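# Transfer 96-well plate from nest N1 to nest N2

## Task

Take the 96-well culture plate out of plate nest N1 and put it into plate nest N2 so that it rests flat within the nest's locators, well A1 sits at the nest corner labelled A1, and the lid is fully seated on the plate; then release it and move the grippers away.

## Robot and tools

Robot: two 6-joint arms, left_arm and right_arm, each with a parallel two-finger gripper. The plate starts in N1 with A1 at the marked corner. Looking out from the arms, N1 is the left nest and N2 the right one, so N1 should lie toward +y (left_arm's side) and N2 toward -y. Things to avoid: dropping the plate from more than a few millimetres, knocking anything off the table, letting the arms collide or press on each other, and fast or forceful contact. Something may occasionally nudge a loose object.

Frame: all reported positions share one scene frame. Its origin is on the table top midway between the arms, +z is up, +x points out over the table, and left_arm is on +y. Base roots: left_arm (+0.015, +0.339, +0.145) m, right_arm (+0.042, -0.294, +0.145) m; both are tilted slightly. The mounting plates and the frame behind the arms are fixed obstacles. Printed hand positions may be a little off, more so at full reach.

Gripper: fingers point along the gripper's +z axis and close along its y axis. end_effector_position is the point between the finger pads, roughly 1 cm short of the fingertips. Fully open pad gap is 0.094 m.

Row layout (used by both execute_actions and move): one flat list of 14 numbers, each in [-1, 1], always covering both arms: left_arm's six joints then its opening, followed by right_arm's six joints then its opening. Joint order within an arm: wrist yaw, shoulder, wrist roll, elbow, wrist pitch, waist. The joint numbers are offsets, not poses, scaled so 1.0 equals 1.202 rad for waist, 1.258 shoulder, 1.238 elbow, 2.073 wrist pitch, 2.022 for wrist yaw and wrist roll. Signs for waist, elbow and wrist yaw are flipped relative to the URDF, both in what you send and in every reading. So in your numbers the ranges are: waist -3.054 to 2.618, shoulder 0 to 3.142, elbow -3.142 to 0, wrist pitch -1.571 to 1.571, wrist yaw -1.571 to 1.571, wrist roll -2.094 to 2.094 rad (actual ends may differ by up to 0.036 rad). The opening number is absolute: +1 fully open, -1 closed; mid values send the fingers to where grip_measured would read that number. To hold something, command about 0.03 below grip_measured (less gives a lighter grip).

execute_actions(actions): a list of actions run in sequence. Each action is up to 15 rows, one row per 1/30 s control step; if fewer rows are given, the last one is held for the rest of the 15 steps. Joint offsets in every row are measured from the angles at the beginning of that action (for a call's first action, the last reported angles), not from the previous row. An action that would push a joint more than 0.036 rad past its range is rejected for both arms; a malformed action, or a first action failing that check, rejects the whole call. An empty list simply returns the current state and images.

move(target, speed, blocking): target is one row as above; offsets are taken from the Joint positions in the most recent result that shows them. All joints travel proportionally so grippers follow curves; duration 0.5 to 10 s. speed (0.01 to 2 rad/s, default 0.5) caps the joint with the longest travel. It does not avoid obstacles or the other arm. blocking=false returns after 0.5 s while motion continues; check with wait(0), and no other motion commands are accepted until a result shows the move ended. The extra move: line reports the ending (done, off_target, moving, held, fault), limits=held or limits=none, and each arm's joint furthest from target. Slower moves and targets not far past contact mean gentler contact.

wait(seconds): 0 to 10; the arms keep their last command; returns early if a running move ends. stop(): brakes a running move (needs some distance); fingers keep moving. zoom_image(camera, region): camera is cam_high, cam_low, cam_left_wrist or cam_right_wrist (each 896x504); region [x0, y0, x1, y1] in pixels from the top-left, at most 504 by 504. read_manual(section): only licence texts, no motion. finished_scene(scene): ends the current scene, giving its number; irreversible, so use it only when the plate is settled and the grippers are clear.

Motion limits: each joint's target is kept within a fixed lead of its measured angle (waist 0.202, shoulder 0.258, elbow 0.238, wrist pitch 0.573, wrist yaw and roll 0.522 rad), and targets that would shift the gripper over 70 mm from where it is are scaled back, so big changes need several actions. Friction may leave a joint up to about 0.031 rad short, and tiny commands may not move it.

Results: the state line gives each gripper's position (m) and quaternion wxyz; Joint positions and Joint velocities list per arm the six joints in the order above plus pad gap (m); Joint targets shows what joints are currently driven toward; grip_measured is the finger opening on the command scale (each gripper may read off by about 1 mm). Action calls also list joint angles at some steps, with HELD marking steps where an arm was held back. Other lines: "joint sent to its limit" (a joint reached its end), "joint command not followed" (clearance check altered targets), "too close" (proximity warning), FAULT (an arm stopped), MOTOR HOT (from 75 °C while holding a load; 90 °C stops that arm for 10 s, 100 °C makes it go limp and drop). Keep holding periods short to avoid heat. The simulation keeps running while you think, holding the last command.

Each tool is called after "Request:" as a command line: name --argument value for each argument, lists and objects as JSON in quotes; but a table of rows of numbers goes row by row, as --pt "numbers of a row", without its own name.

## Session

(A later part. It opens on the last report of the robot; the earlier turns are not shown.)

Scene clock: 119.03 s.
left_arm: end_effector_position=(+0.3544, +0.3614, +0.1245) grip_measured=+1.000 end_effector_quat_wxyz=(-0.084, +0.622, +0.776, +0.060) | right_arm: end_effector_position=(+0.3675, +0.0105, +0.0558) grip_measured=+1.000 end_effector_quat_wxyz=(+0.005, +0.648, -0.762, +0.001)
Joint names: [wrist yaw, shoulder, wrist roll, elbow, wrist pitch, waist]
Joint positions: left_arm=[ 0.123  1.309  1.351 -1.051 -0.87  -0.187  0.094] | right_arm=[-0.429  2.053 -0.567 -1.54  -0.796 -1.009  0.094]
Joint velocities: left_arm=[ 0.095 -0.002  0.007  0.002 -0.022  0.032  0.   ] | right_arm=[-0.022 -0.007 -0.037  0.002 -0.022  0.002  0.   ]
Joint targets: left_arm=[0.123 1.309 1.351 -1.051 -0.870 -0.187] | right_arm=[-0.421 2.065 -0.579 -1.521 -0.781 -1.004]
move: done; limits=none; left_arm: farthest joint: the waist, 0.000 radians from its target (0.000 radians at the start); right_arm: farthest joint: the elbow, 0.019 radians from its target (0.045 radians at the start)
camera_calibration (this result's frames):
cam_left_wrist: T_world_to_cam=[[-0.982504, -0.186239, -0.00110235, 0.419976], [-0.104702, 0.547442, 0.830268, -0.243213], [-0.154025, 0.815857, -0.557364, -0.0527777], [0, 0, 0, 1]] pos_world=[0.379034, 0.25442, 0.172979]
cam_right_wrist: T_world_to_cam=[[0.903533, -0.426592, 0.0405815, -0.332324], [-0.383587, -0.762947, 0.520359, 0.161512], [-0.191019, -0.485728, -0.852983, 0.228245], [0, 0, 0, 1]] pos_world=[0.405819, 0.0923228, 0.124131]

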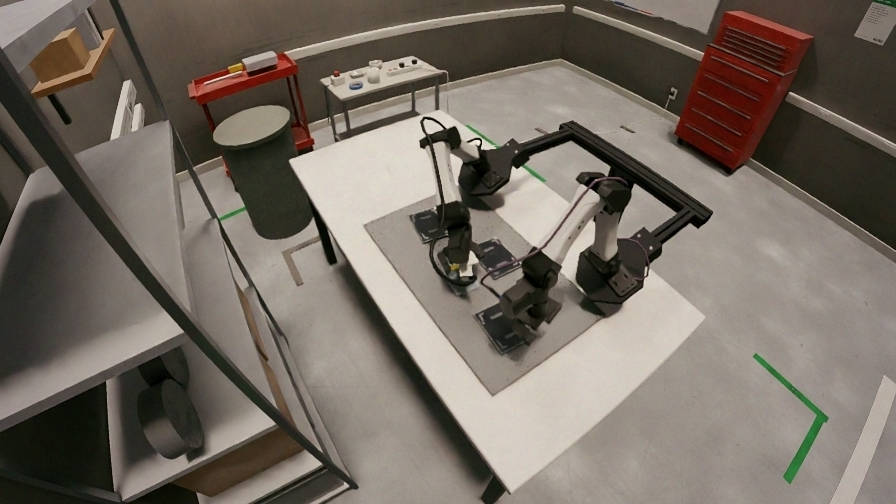

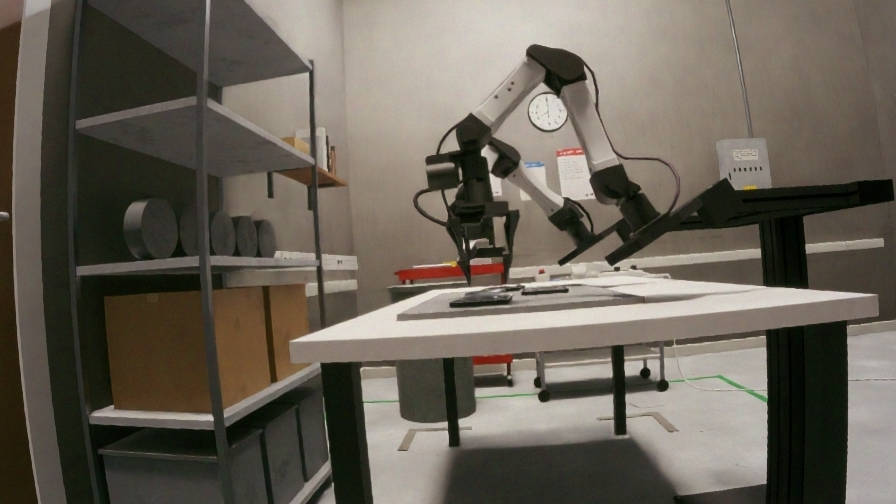

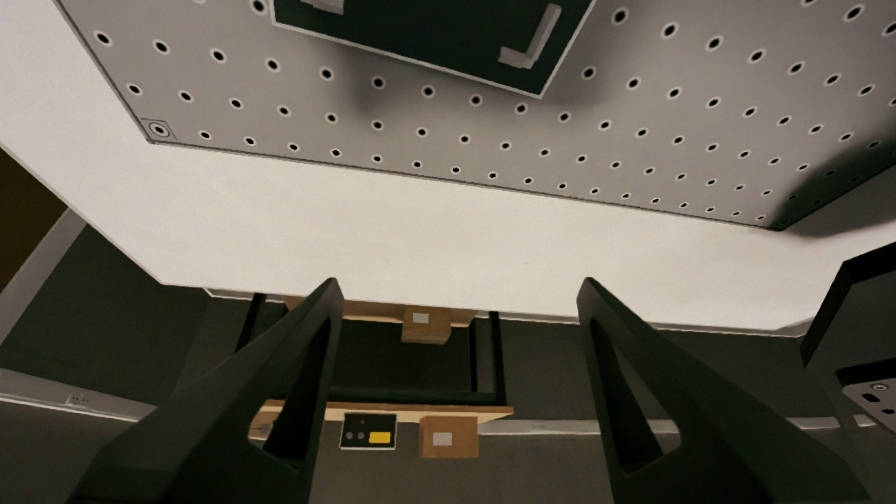

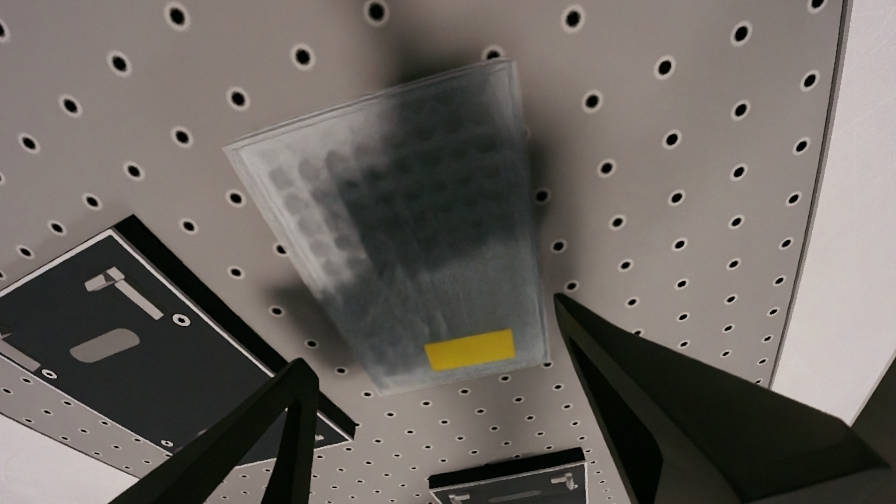

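Request:
move --target '[0,0,0,0,0,0,1,0,0,-0.008,0,0,0.026,1]' --speed 0.1

Request:
move --target '[0,0,0,0,0,0,1,0,0.048,0,0.033,0.05,0.012,1]' --speed 0.1

Scene clock: 126.10 s.
left_arm: end_effector_position=(+0.3544, +0.3614, +0.1245) grip_measured=+1.000 end_effector_quat_wxyz=(-0.084, +0.622, +0.776, +0.060) | right_arm: end_effector_position=(+0.3744, +0.0018, +0.0513) grip_measured=+1.000 end_effector_quat_wxyz=(+0.010, +0.640, -0.768, +0.005)
Joint names: [wrist yaw, shoulder, wrist roll, elbow, wrist pitch, waist]
Joint positions: left_arm=[ 0.123  1.309  1.351 -1.051 -0.87  -0.187  0.094] | right_arm=[-0.429  2.053 -0.572 -1.54  -0.796 -0.982  0.094]
Joint velocities: left_arm=[ 0.022 -0.022 -0.051 -0.002 -0.051 -0.017  0.   ] | right_arm=[ 0.051 -0.012 -0.007  0.007 -0.022  0.012  0.   ]
Joint targets: left_arm=[0.123 1.309 1.351 -1.051 -0.870 -0.187] | right_arm=[-0.429 2.053 -0.584 -1.540 -0.796 -0.977]
move: done; limits=none; left_arm: farthest joint: the waist, 0.000 radians from its target (0.000 radians at the start); right_arm: farthest joint: the wrist roll, 0.012 radians from its target (0.015 radians at the start)
camera_calibration (this result's frames):
cam_left_wrist: T_world_to_cam=[[-0.982504, -0.186239, -0.00110235, 0.419976], [-0.104702, 0.547442, 0.830268, -0.243213], [-0.154025, 0.815857, -0.557364, -0.0527777], [0, 0, 0, 1]] pos_world=[0.379034, 0.25442, 0.172979]
cam_right_wrist: T_world_to_cam=[[0.895184, -0.443466, 0.0445419, -0.339181], [-0.39736, -0.748838, 0.530422, 0.164367], [-0.201869, -0.492524, -0.846563, 0.225271], [0, 0, 0, 1]] pos_world=[0.414417, 0.0836201, 0.11863]

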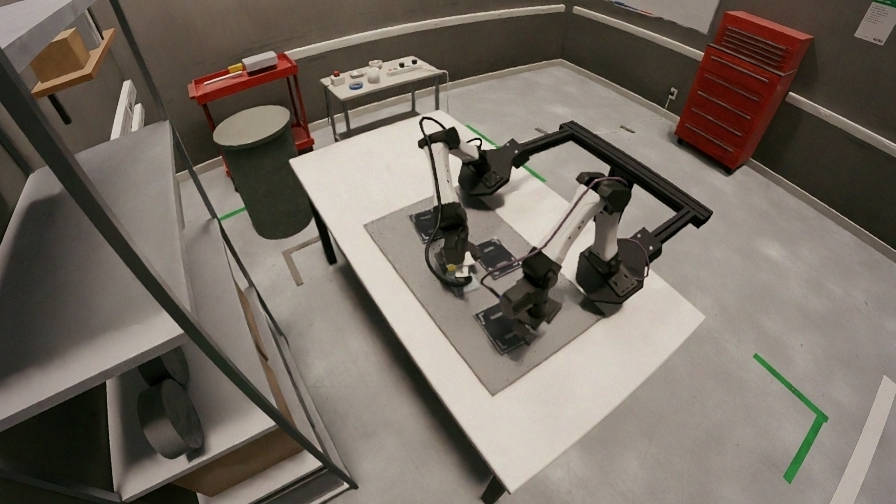

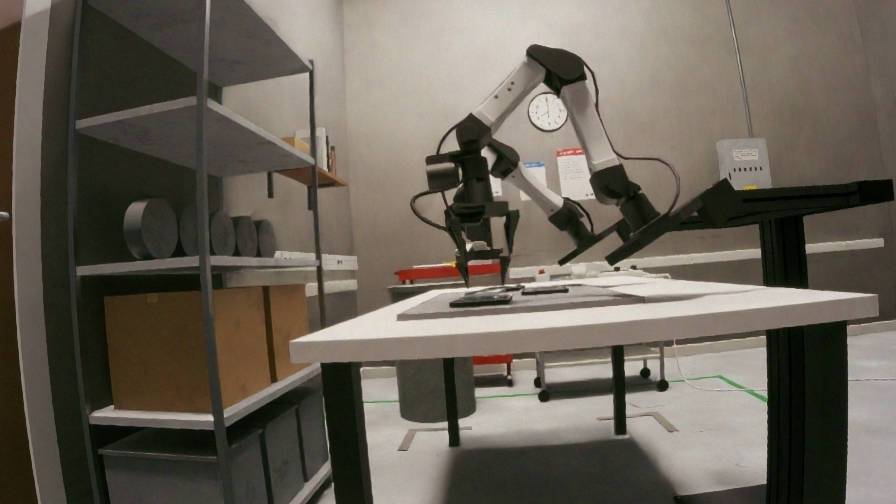

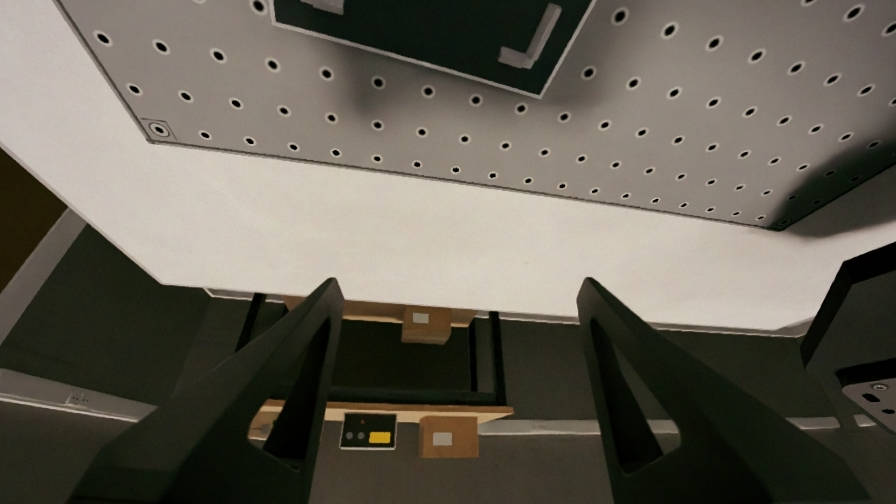

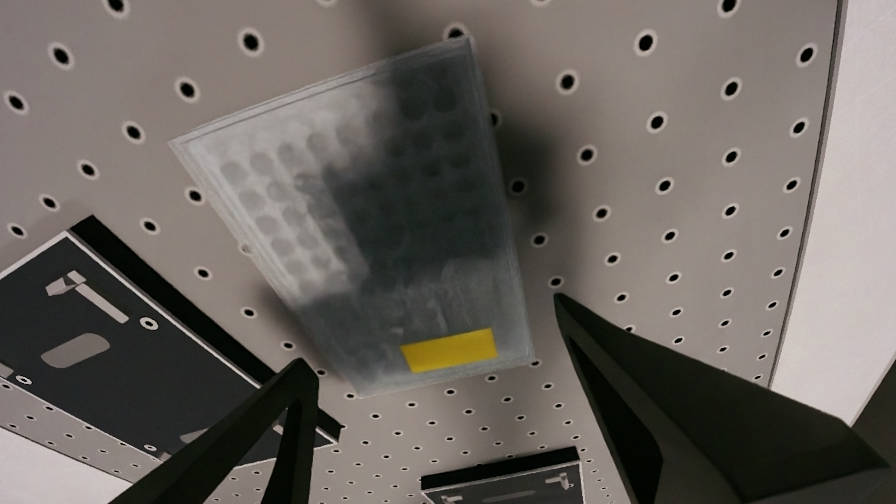

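Scene clock: 127.67 s.
left_arm: end_effector_position=(+0.3544, +0.3614, +0.1245) grip_measured=+1.000 end_effector_quat_wxyz=(-0.084, +0.622, +0.776, +0.060) | right_arm: end_effector_position=(+0.3724, +0.0084, +0.0289) grip_measured=+1.000 end_effector_quat_wxyz=(-0.002, -0.634, +0.773, -0.006)
Joint names: [wrist yaw, shoulder, wrist roll, elbow, wrist pitch, waist]
Joint positions: left_arm=[ 0.123  1.309  1.351 -1.051 -0.87  -0.187  0.094] | right_arm=[-0.429  2.1   -0.572 -1.519 -0.707 -0.974  0.094]
Joint velocities: left_arm=[ 0.066 -0.027 -0.11  -0.002  0.022  0.012  0.   ] | right_arm=[-0.007  0.002  0.037  0.007  0.022  0.012  0.   ]
Joint targets: left_arm=[0.123 1.309 1.351 -1.051 -0.870 -0.187] | right_arm=[-0.429 2.113 -0.572 -1.499 -0.692 -0.967]
move: done; limits=none; left_arm: farthest joint: the waist, 0.000 radians from its target (0.000 radians at the start); right_arm: farthest joint: the elbow, 0.020 radians from its target (0.041 radians at the start)
camera_calibration (this result's frames):
cam_left_wrist: T_world_to_cam=[[-0.982504, -0.186239, -0.00110235, 0.419976], [-0.104702, 0.547442, 0.830268, -0.243213], [-0.154025, 0.815857, -0.557364, -0.0527777], [0, 0, 0, 1]] pos_world=[0.379034, 0.25442, 0.172979]
cam_right_wrist: T_world_to_cam=[[0.887556, -0.457824, 0.051404, -0.330683], [-0.41569, -0.747738, 0.517773, 0.187615], [-0.198612, -0.480921, -0.853972, 0.208086], [0, 0, 0, 1]] pos_world=[0.412818, 0.0889648, 0.0975556]

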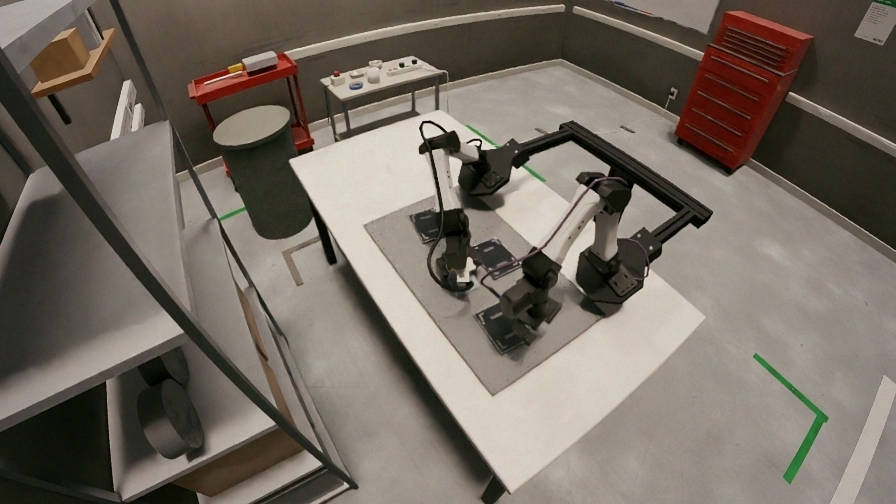

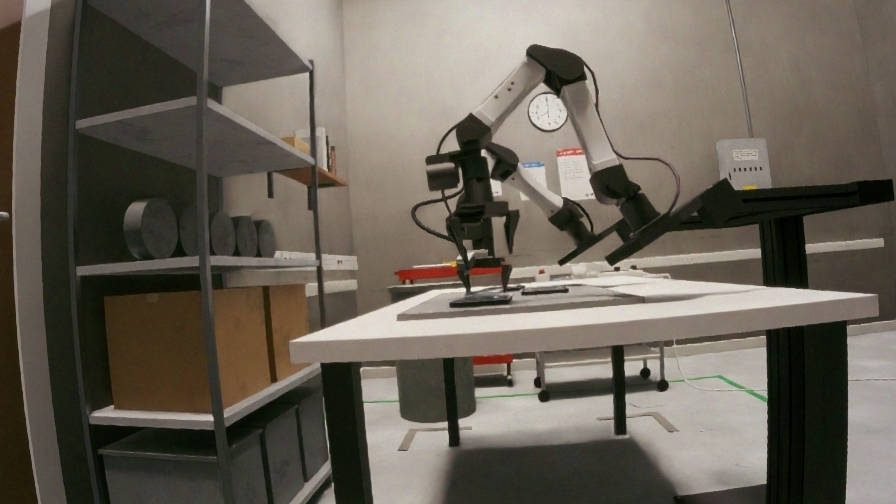

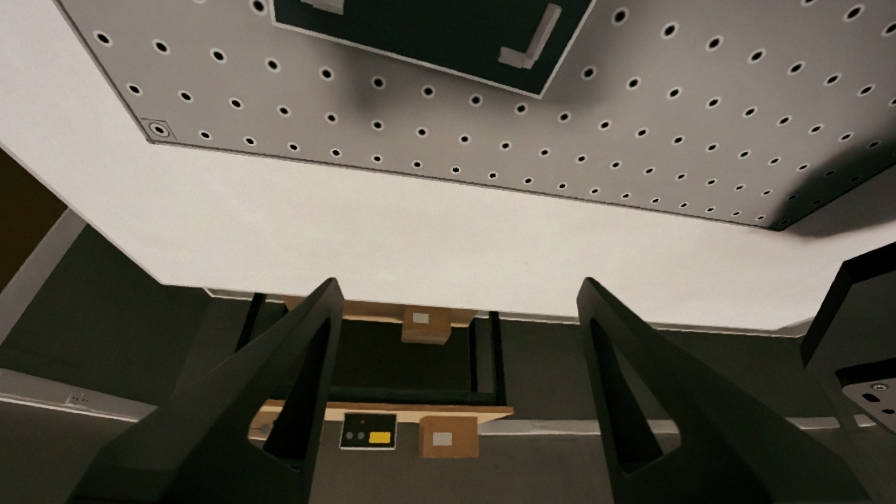

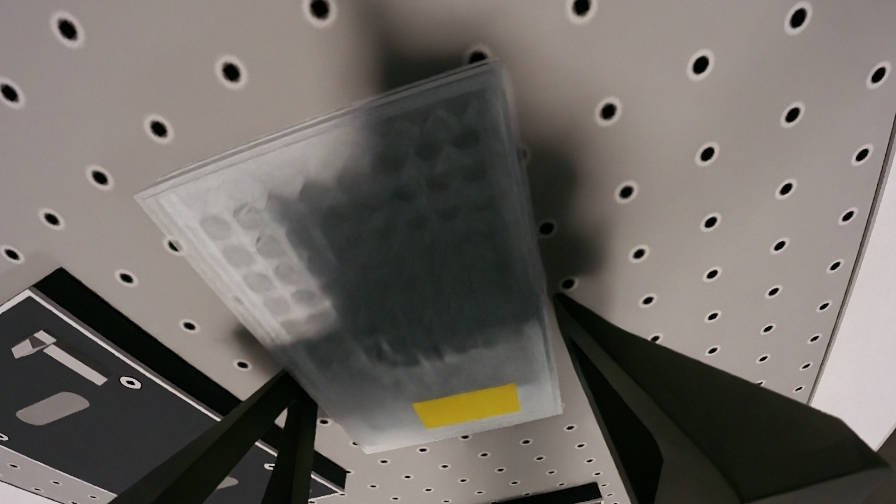

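Request:
execute_actions --actions '[[[0,0,0,0,0,0,1,0,0,0,0,0,0,0.85]],[[0,0,0,0,0,0,1,0,0,0,0,0,0,0.76]],[[0,0,0,0,0,0,1,0,0,0,0,0,0,0.76]]]'

Request:
move --target '[0,0,0,0,0,0,1,0,-0.095,0,-0.05,-0.09,-0.04,0.76]' --speed 0.15

Scene clock: 132.93 s.
left_arm: end_effector_position=(+0.3544, +0.3614, +0.1245) grip_measured=+1.000 end_effector_quat_wxyz=(-0.084, +0.622, +0.776, +0.060) | right_arm: end_effector_position=(+0.3725, +0.0085, +0.0289) grip_measured=+0.795 end_effector_quat_wxyz=(-0.002, -0.634, +0.773, -0.006)
Joint names: [wrist yaw, shoulder, wrist roll, elbow, wrist pitch, waist]
Joint positions: left_arm=[ 0.123  1.309  1.351 -1.051 -0.87  -0.187  0.094] | right_arm=[-0.429  2.1   -0.572 -1.519 -0.706 -0.974  0.084]
Joint velocities: left_arm=[-0.007 -0.007 -0.022 -0.017  0.066 -0.012  0.   ] | right_arm=[-0.007  0.002 -0.022  0.002 -0.007  0.017  0.001]
Joint targets: left_arm=[0.123 1.309 1.351 -1.051 -0.870 -0.187] | right_arm=[-0.429 2.100 -0.572 -1.519 -0.706 -0.974]
Step readings (joint positions; steps 1 to 15: 1st action; 16 to 30: 2nd action; 31 to 45: 3rd action):
0: left_arm=[0.123 1.309 1.351 -1.051 -0.870 -0.187] | right_arm=[-0.429 2.100 -0.572 -1.519 -0.706 -0.974]
1: left_arm=[0.123 1.309 1.351 -1.051 -0.870 -0.187] | right_arm=[-0.429 2.100 -0.572 -1.519 -0.706 -0.974]
2: left_arm=[0.123 1.309 1.351 -1.051 -0.870 -0.187] | right_arm=[-0.429 2.100 -0.572 -1.519 -0.706 -0.974]
4: left_arm=[0.123 1.309 1.351 -1.051 -0.870 -0.187] | right_arm=[-0.429 2.100 -0.572 -1.519 -0.706 -0.974]
8: left_arm=[0.123 1.309 1.351 -1.051 -0.870 -0.187] | right_arm=[-0.429 2.100 -0.572 -1.519 -0.706 -0.974]
15: left_arm=[0.123 1.309 1.351 -1.051 -0.870 -0.187] | right_arm=[-0.429 2.100 -0.572 -1.519 -0.706 -0.974]
16: left_arm=[0.123 1.309 1.351 -1.051 -0.870 -0.187] | right_arm=[-0.429 2.100 -0.572 -1.519 -0.706 -0.974]
17: left_arm=[0.123 1.309 1.351 -1.051 -0.870 -0.187] | right_arm=[-0.429 2.100 -0.572 -1.519 -0.706 -0.974]
19: left_arm=[0.123 1.309 1.351 -1.051 -0.870 -0.187] | right_arm=[-0.429 2.100 -0.572 -1.519 -0.706 -0.974]
23: left_arm=[0.123 1.309 1.351 -1.051 -0.870 -0.187] | right_arm=[-0.429 2.100 -0.572 -1.519 -0.706 -0.974]
30: left_arm=[0.123 1.309 1.351 -1.051 -0.870 -0.187] | right_arm=[-0.429 2.100 -0.572 -1.519 -0.706 -0.974]
31: left_arm=[0.123 1.309 1.351 -1.051 -0.870 -0.187] | right_arm=[-0.429 2.100 -0.572 -1.519 -0.706 -0.974]
32: left_arm=[0.123 1.309 1.351 -1.051 -0.870 -0.187] | right_arm=[-0.429 2.100 -0.572 -1.519 -0.706 -0.974]
34: left_arm=[0.123 1.309 1.351 -1.051 -0.870 -0.187] | right_arm=[-0.429 2.100 -0.572 -1.519 -0.706 -0.974]
38: left_arm=[0.123 1.309 1.351 -1.051 -0.870 -0.187] | right_arm=[-0.429 2.100 -0.572 -1.519 -0.706 -0.974]
45: Joint positions above
camera_calibration (this result's frames):
cam_left_wrist: T_world_to_cam=[[-0.982504, -0.186239, -0.00110235, 0.419976], [-0.104702, 0.547442, 0.830268, -0.243213], [-0.154025, 0.815857, -0.557364, -0.0527777], [0, 0, 0, 1]] pos_world=[0.379034, 0.25442, 0.172979]
cam_right_wrist: T_world_to_cam=[[0.887472, -0.457975, 0.0515049, -0.330679], [-0.415932, -0.747803, 0.517486, 0.187787], [-0.19848, -0.480676, -0.85414, 0.208081], [0, 0, 0, 1]] pos_world=[0.412875, 0.0890046, 0.0975851]

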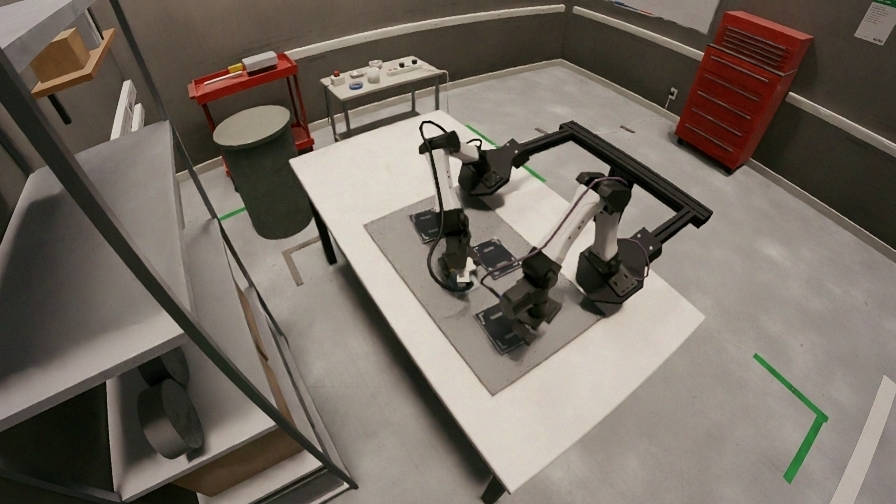

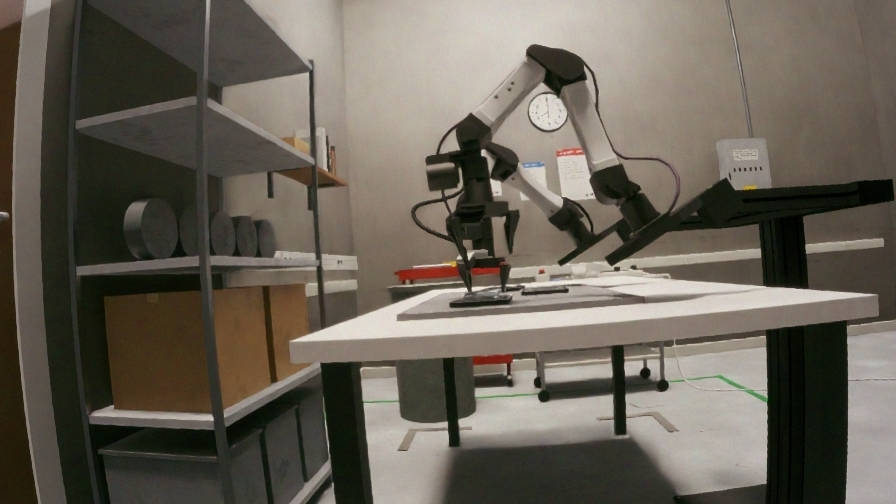

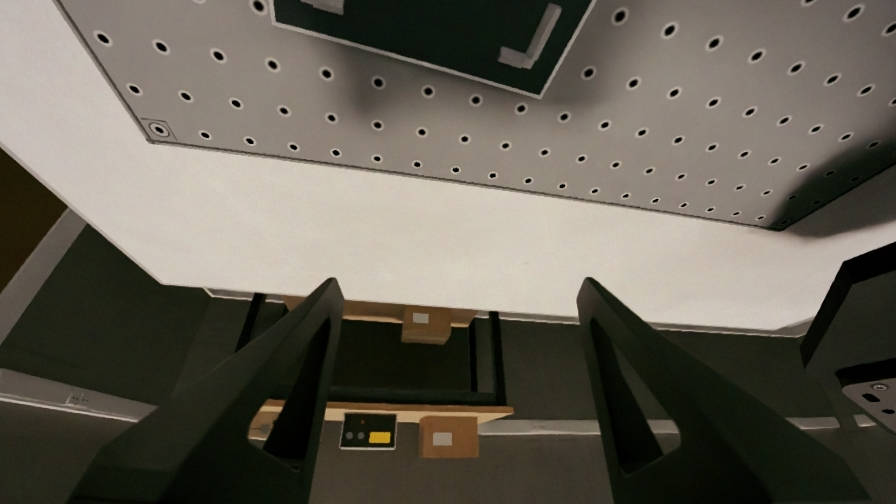

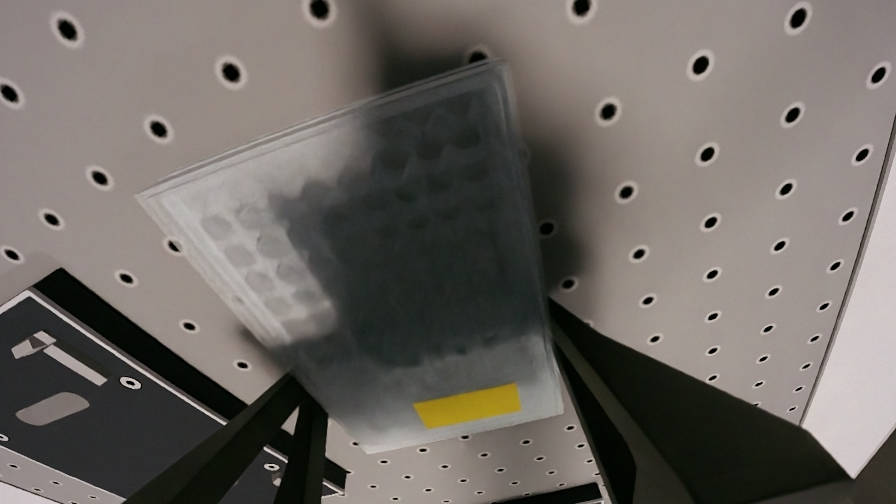

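Scene clock: 134.77 s.
left_arm: end_effector_position=(+0.3544, +0.3614, +0.1245) grip_measured=+1.000 end_effector_quat_wxyz=(-0.084, +0.622, +0.776, +0.060) | right_arm: end_effector_position=(+0.3704, +0.0014, +0.0775) grip_measured=+0.795 end_effector_quat_wxyz=(+0.011, +0.653, -0.757, +0.002)
Joint names: [wrist yaw, shoulder, wrist roll, elbow, wrist pitch, waist]
Joint positions: left_arm=[ 0.123  1.309  1.351 -1.051 -0.87  -0.187  0.094] | right_arm=[-0.429  2.003 -0.572 -1.556 -0.877 -1.012  0.084]
Joint velocities: left_arm=[ 0.051  0.007 -0.037  0.007  0.022 -0.007  0.   ] | right_arm=[-0.007 -0.007 -0.066  0.002 -0.037  0.007 -0.   ]
Joint targets: left_arm=[0.123 1.309 1.351 -1.051 -0.870 -0.187] | right_arm=[-0.429 1.980 -0.572 -1.580 -0.893 -1.022]
move: off_target (right_arm); limits=none; left_arm: farthest joint: the waist, 0.000 radians from its target (0.000 radians at the start); right_arm: farthest joint: the elbow, 0.025 radians from its target (0.062 radians at the start)
camera_calibration (this result's frames):
cam_left_wrist: T_world_to_cam=[[-0.982504, -0.186239, -0.00110235, 0.419976], [-0.104702, 0.547442, 0.830268, -0.243213], [-0.154025, 0.815857, -0.557364, -0.0527777], [0, 0, 0, 1]] pos_world=[0.379034, 0.25442, 0.172979]
cam_right_wrist: T_world_to_cam=[[0.909575, -0.41398, 0.035965, -0.341641], [-0.368468, -0.763503, 0.530373, 0.137938], [-0.192104, -0.495666, -0.847001, 0.242856], [0, 0, 0, 1]] pos_world=[0.408228, 0.0842591, 0.144828]

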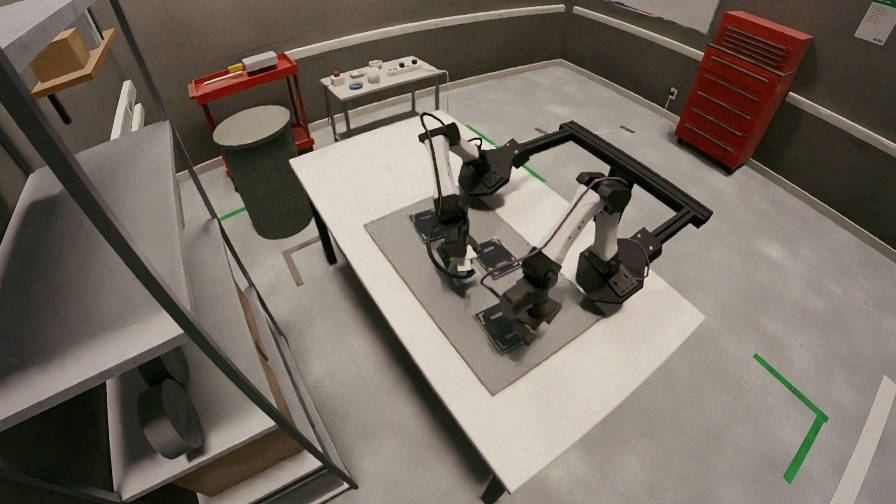

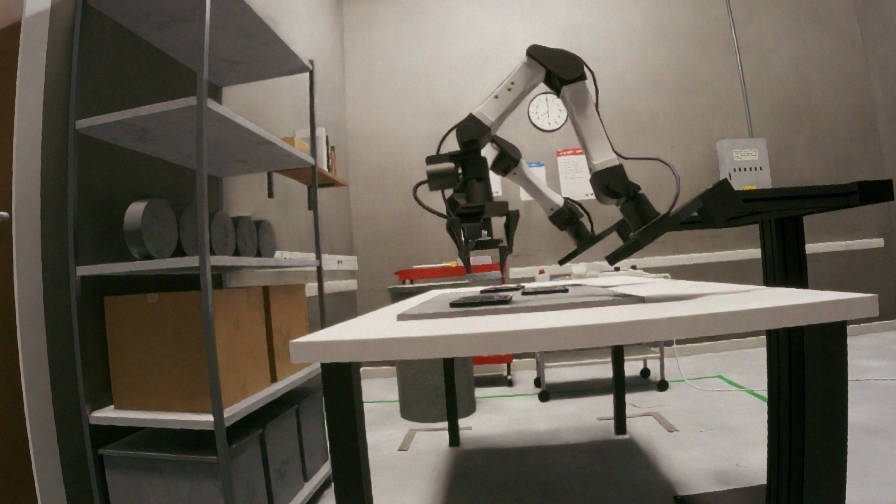

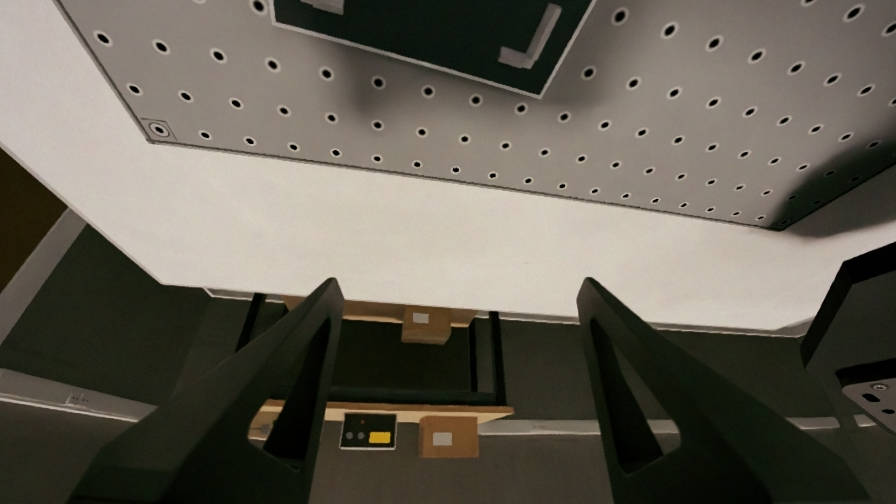

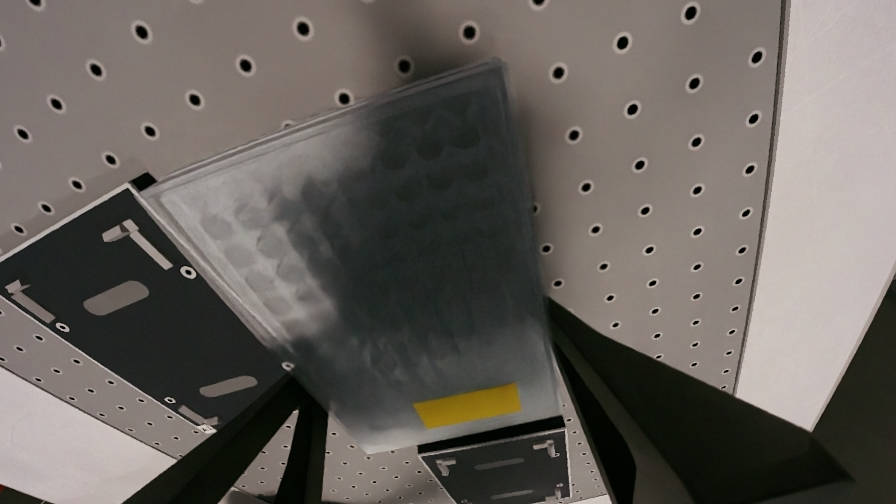

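Request:
move --target '[0,0,0,0,0,0,1,0.118,-0.6,-0.296,0.688,0.153,0.528,0.76]' --speed 0.45

Scene clock: 146.53 s.
left_arm: end_effector_position=(+0.3544, +0.3614, +0.1245) grip_measured=+1.000 end_effector_quat_wxyz=(-0.084, +0.622, +0.776, +0.060) | right_arm: end_effector_position=(+0.3278, -0.2492, +0.0730) grip_measured=+0.795 end_effector_quat_wxyz=(+0.010, +0.640, -0.769, -0.001)
Joint names: [wrist yaw, shoulder, wrist roll, elbow, wrist pitch, waist]
Joint positions: left_arm=[ 0.123  1.309  1.351 -1.051 -0.87  -0.187  0.094] | right_arm=[-0.202  1.272 -1.158 -0.723 -0.575 -0.385  0.084]
Joint velocities: left_arm=[-0.037 -0.002  0.051 -0.002 -0.007 -0.022  0.   ] | right_arm=[ 0.022  0.002 -0.066 -0.007  0.051  0.012 -0.001]
Joint targets: left_arm=[0.123 1.309 1.351 -1.051 -0.870 -0.187] | right_arm=[-0.191 1.249 -1.170 -0.705 -0.560 -0.378]
move: off_target (right_arm); limits=none; left_arm: farthest joint: the waist, 0.000 radians from its target (0.000 radians at the start); right_arm: farthest joint: the shoulder, 0.023 radians from its target (0.755 radians at the start)
camera_calibration (this result's frames):
cam_left_wrist: T_world_to_cam=[[-0.982504, -0.186239, -0.00110235, 0.419976], [-0.104702, 0.547442, 0.830268, -0.243213], [-0.154025, 0.815857, -0.557364, -0.0527777], [0, 0, 0, 1]] pos_world=[0.379034, 0.25442, 0.172979]
cam_right_wrist: T_world_to_cam=[[0.89466, -0.445609, 0.0318786, -0.409206], [-0.393951, -0.753265, 0.526684, -0.0555034], [-0.210682, -0.483761, -0.849464, 0.115854], [0, 0, 0, 1]] pos_world=[0.368643, -0.168109, 0.140691]

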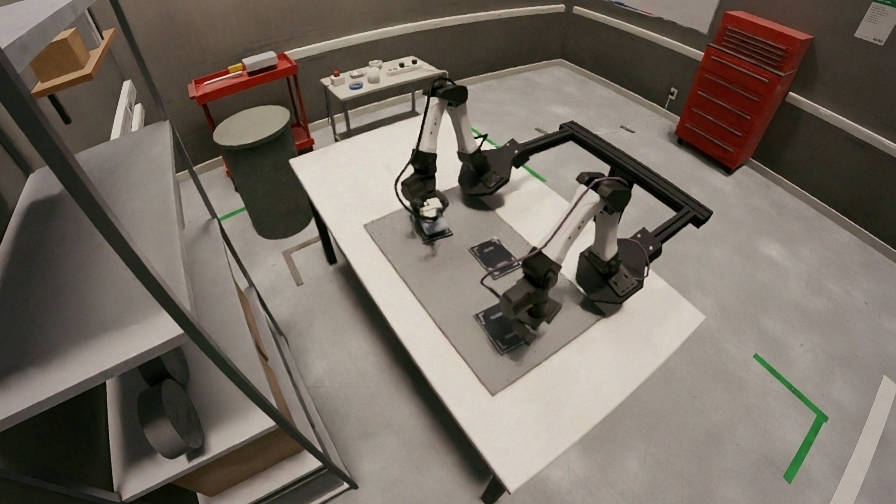

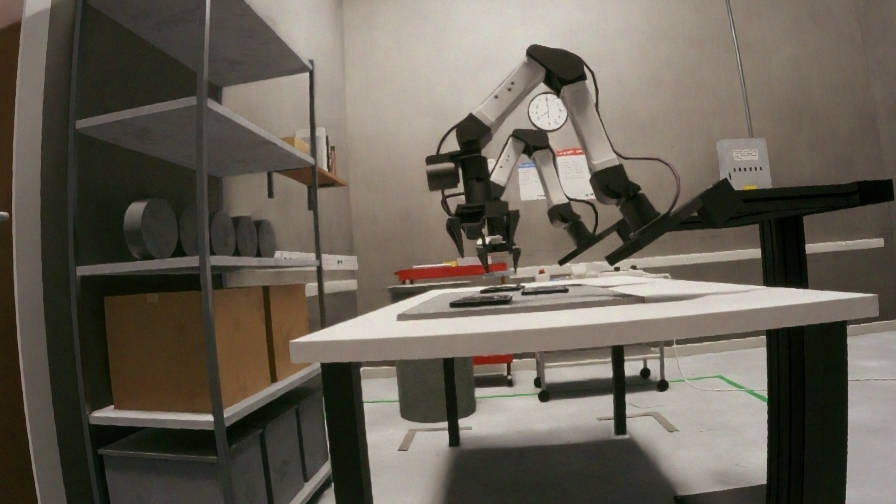

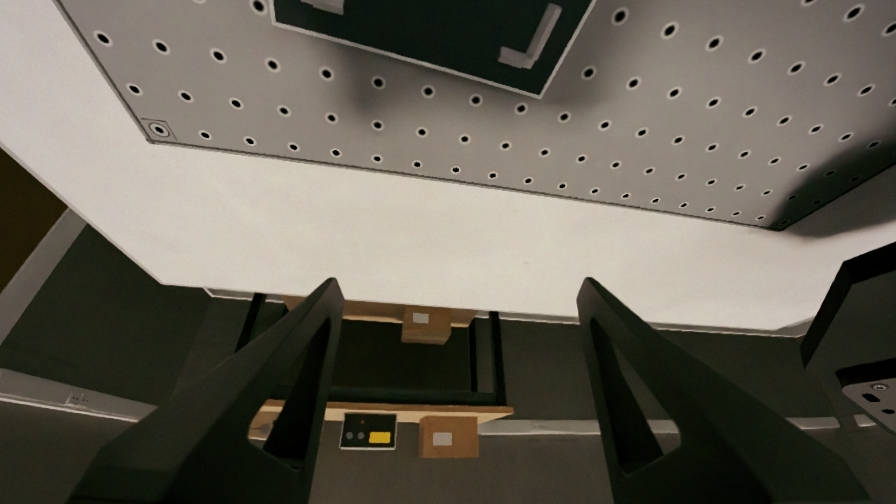

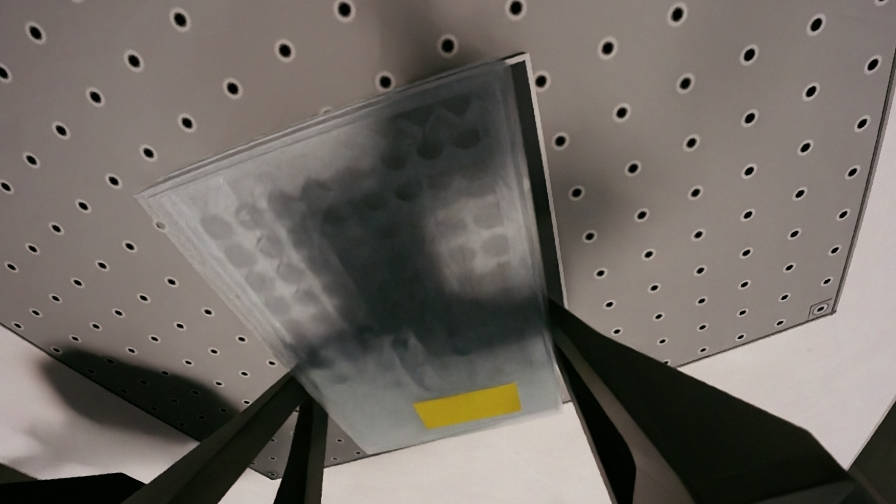

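Request:
move --target '[0,0,0,0,0,0,1,0.009,0.059,-0.016,0.035,0.054,0.023,0.76]' --speed 0.12

Scene clock: 153.50 s.
left_arm: end_effector_position=(+0.3544, +0.3614, +0.1245) grip_measured=+1.000 end_effector_quat_wxyz=(-0.084, +0.622, +0.776, +0.060) | right_arm: end_effector_position=(+0.3308, -0.2499, +0.0551) grip_measured=+0.795 end_effector_quat_wxyz=(+0.006, +0.640, -0.769, +0.002)
Joint names: [wrist yaw, shoulder, wrist roll, elbow, wrist pitch, waist]
Joint positions: left_arm=[ 0.123  1.309  1.351 -1.051 -0.87  -0.187  0.094] | right_arm=[-0.194  1.33  -1.179 -0.699 -0.478 -0.364  0.084]
Joint velocities: left_arm=[-0.022 -0.002  0.037 -0.017 -0.051  0.022  0.   ] | right_arm=[-0.037 -0.017 -0.007 -0.017 -0.022 -0.017  0.   ]
Joint targets: left_arm=[0.123 1.309 1.351 -1.051 -0.870 -0.187] | right_arm=[-0.184 1.346 -1.191 -0.679 -0.463 -0.357]
move: done; limits=none; left_arm: farthest joint: the waist, 0.000 radians from its target (0.000 radians at the start); right_arm: farthest joint: the elbow, 0.019 radians from its target (0.043 radians at the start)
camera_calibration (this result's frames):
cam_left_wrist: T_world_to_cam=[[-0.982504, -0.186239, -0.00110235, 0.419976], [-0.104702, 0.547442, 0.830268, -0.243213], [-0.154025, 0.815857, -0.557364, -0.0527777], [0, 0, 0, 1]] pos_world=[0.379034, 0.25442, 0.172979]
cam_right_wrist: T_world_to_cam=[[0.894505, -0.445209, 0.0406229, -0.411916], [-0.398975, -0.753998, 0.52183, -0.0436524], [-0.201694, -0.482987, -0.852082, 0.0983349], [0, 0, 0, 1]] pos_world=[0.370878, -0.168808, 0.123302]

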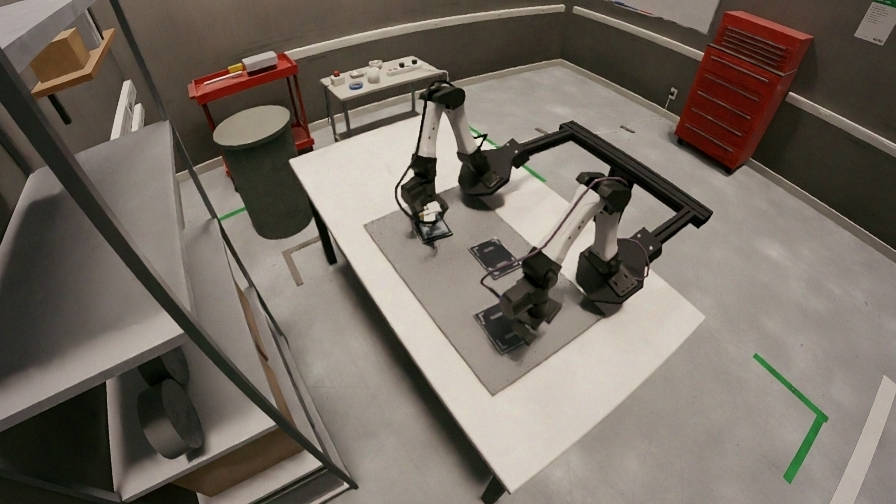

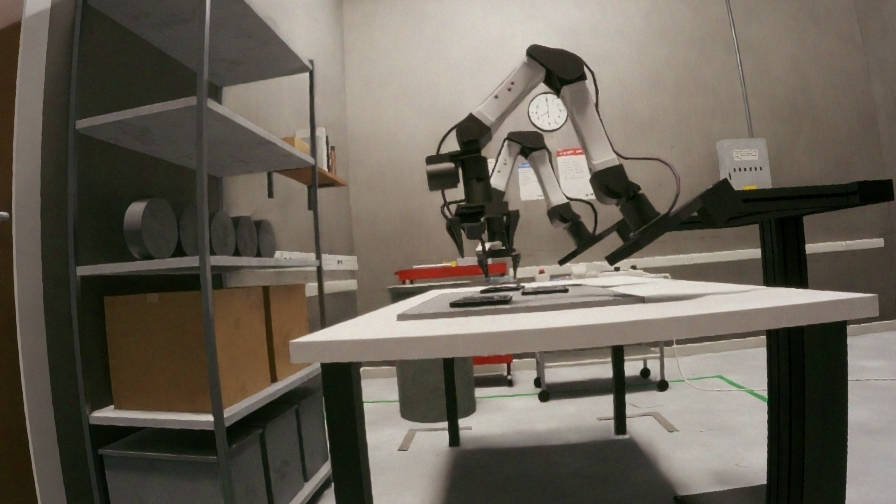

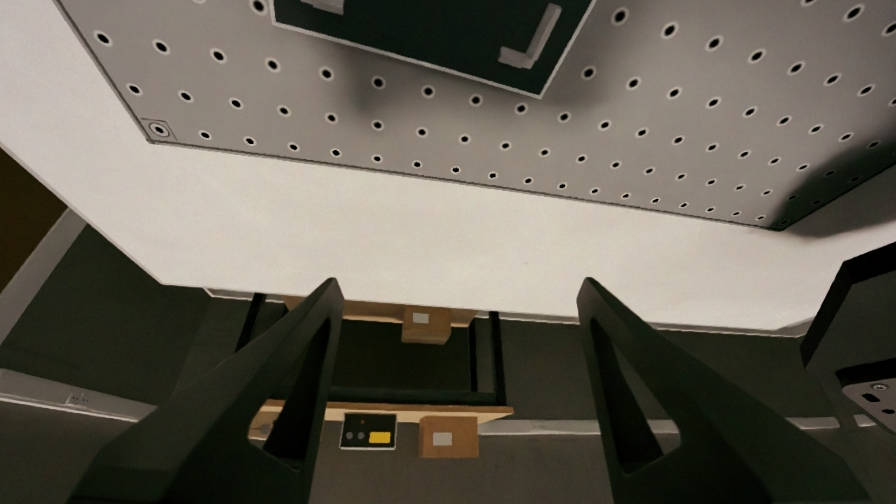

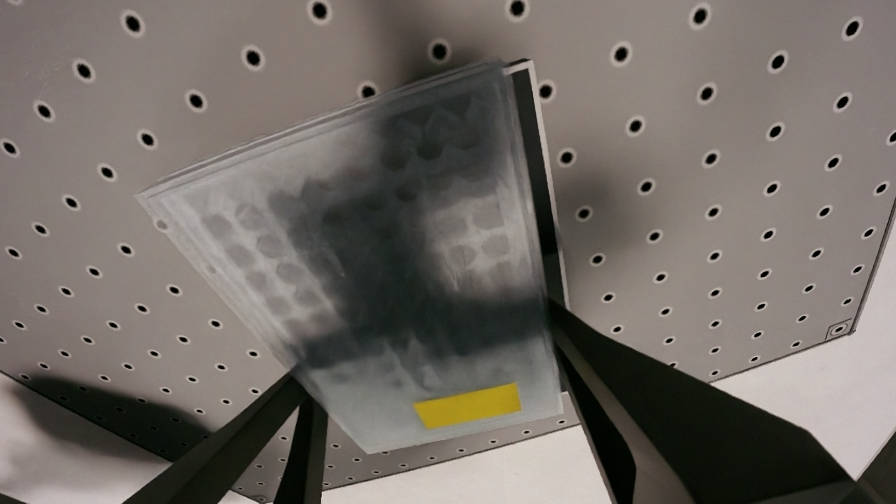

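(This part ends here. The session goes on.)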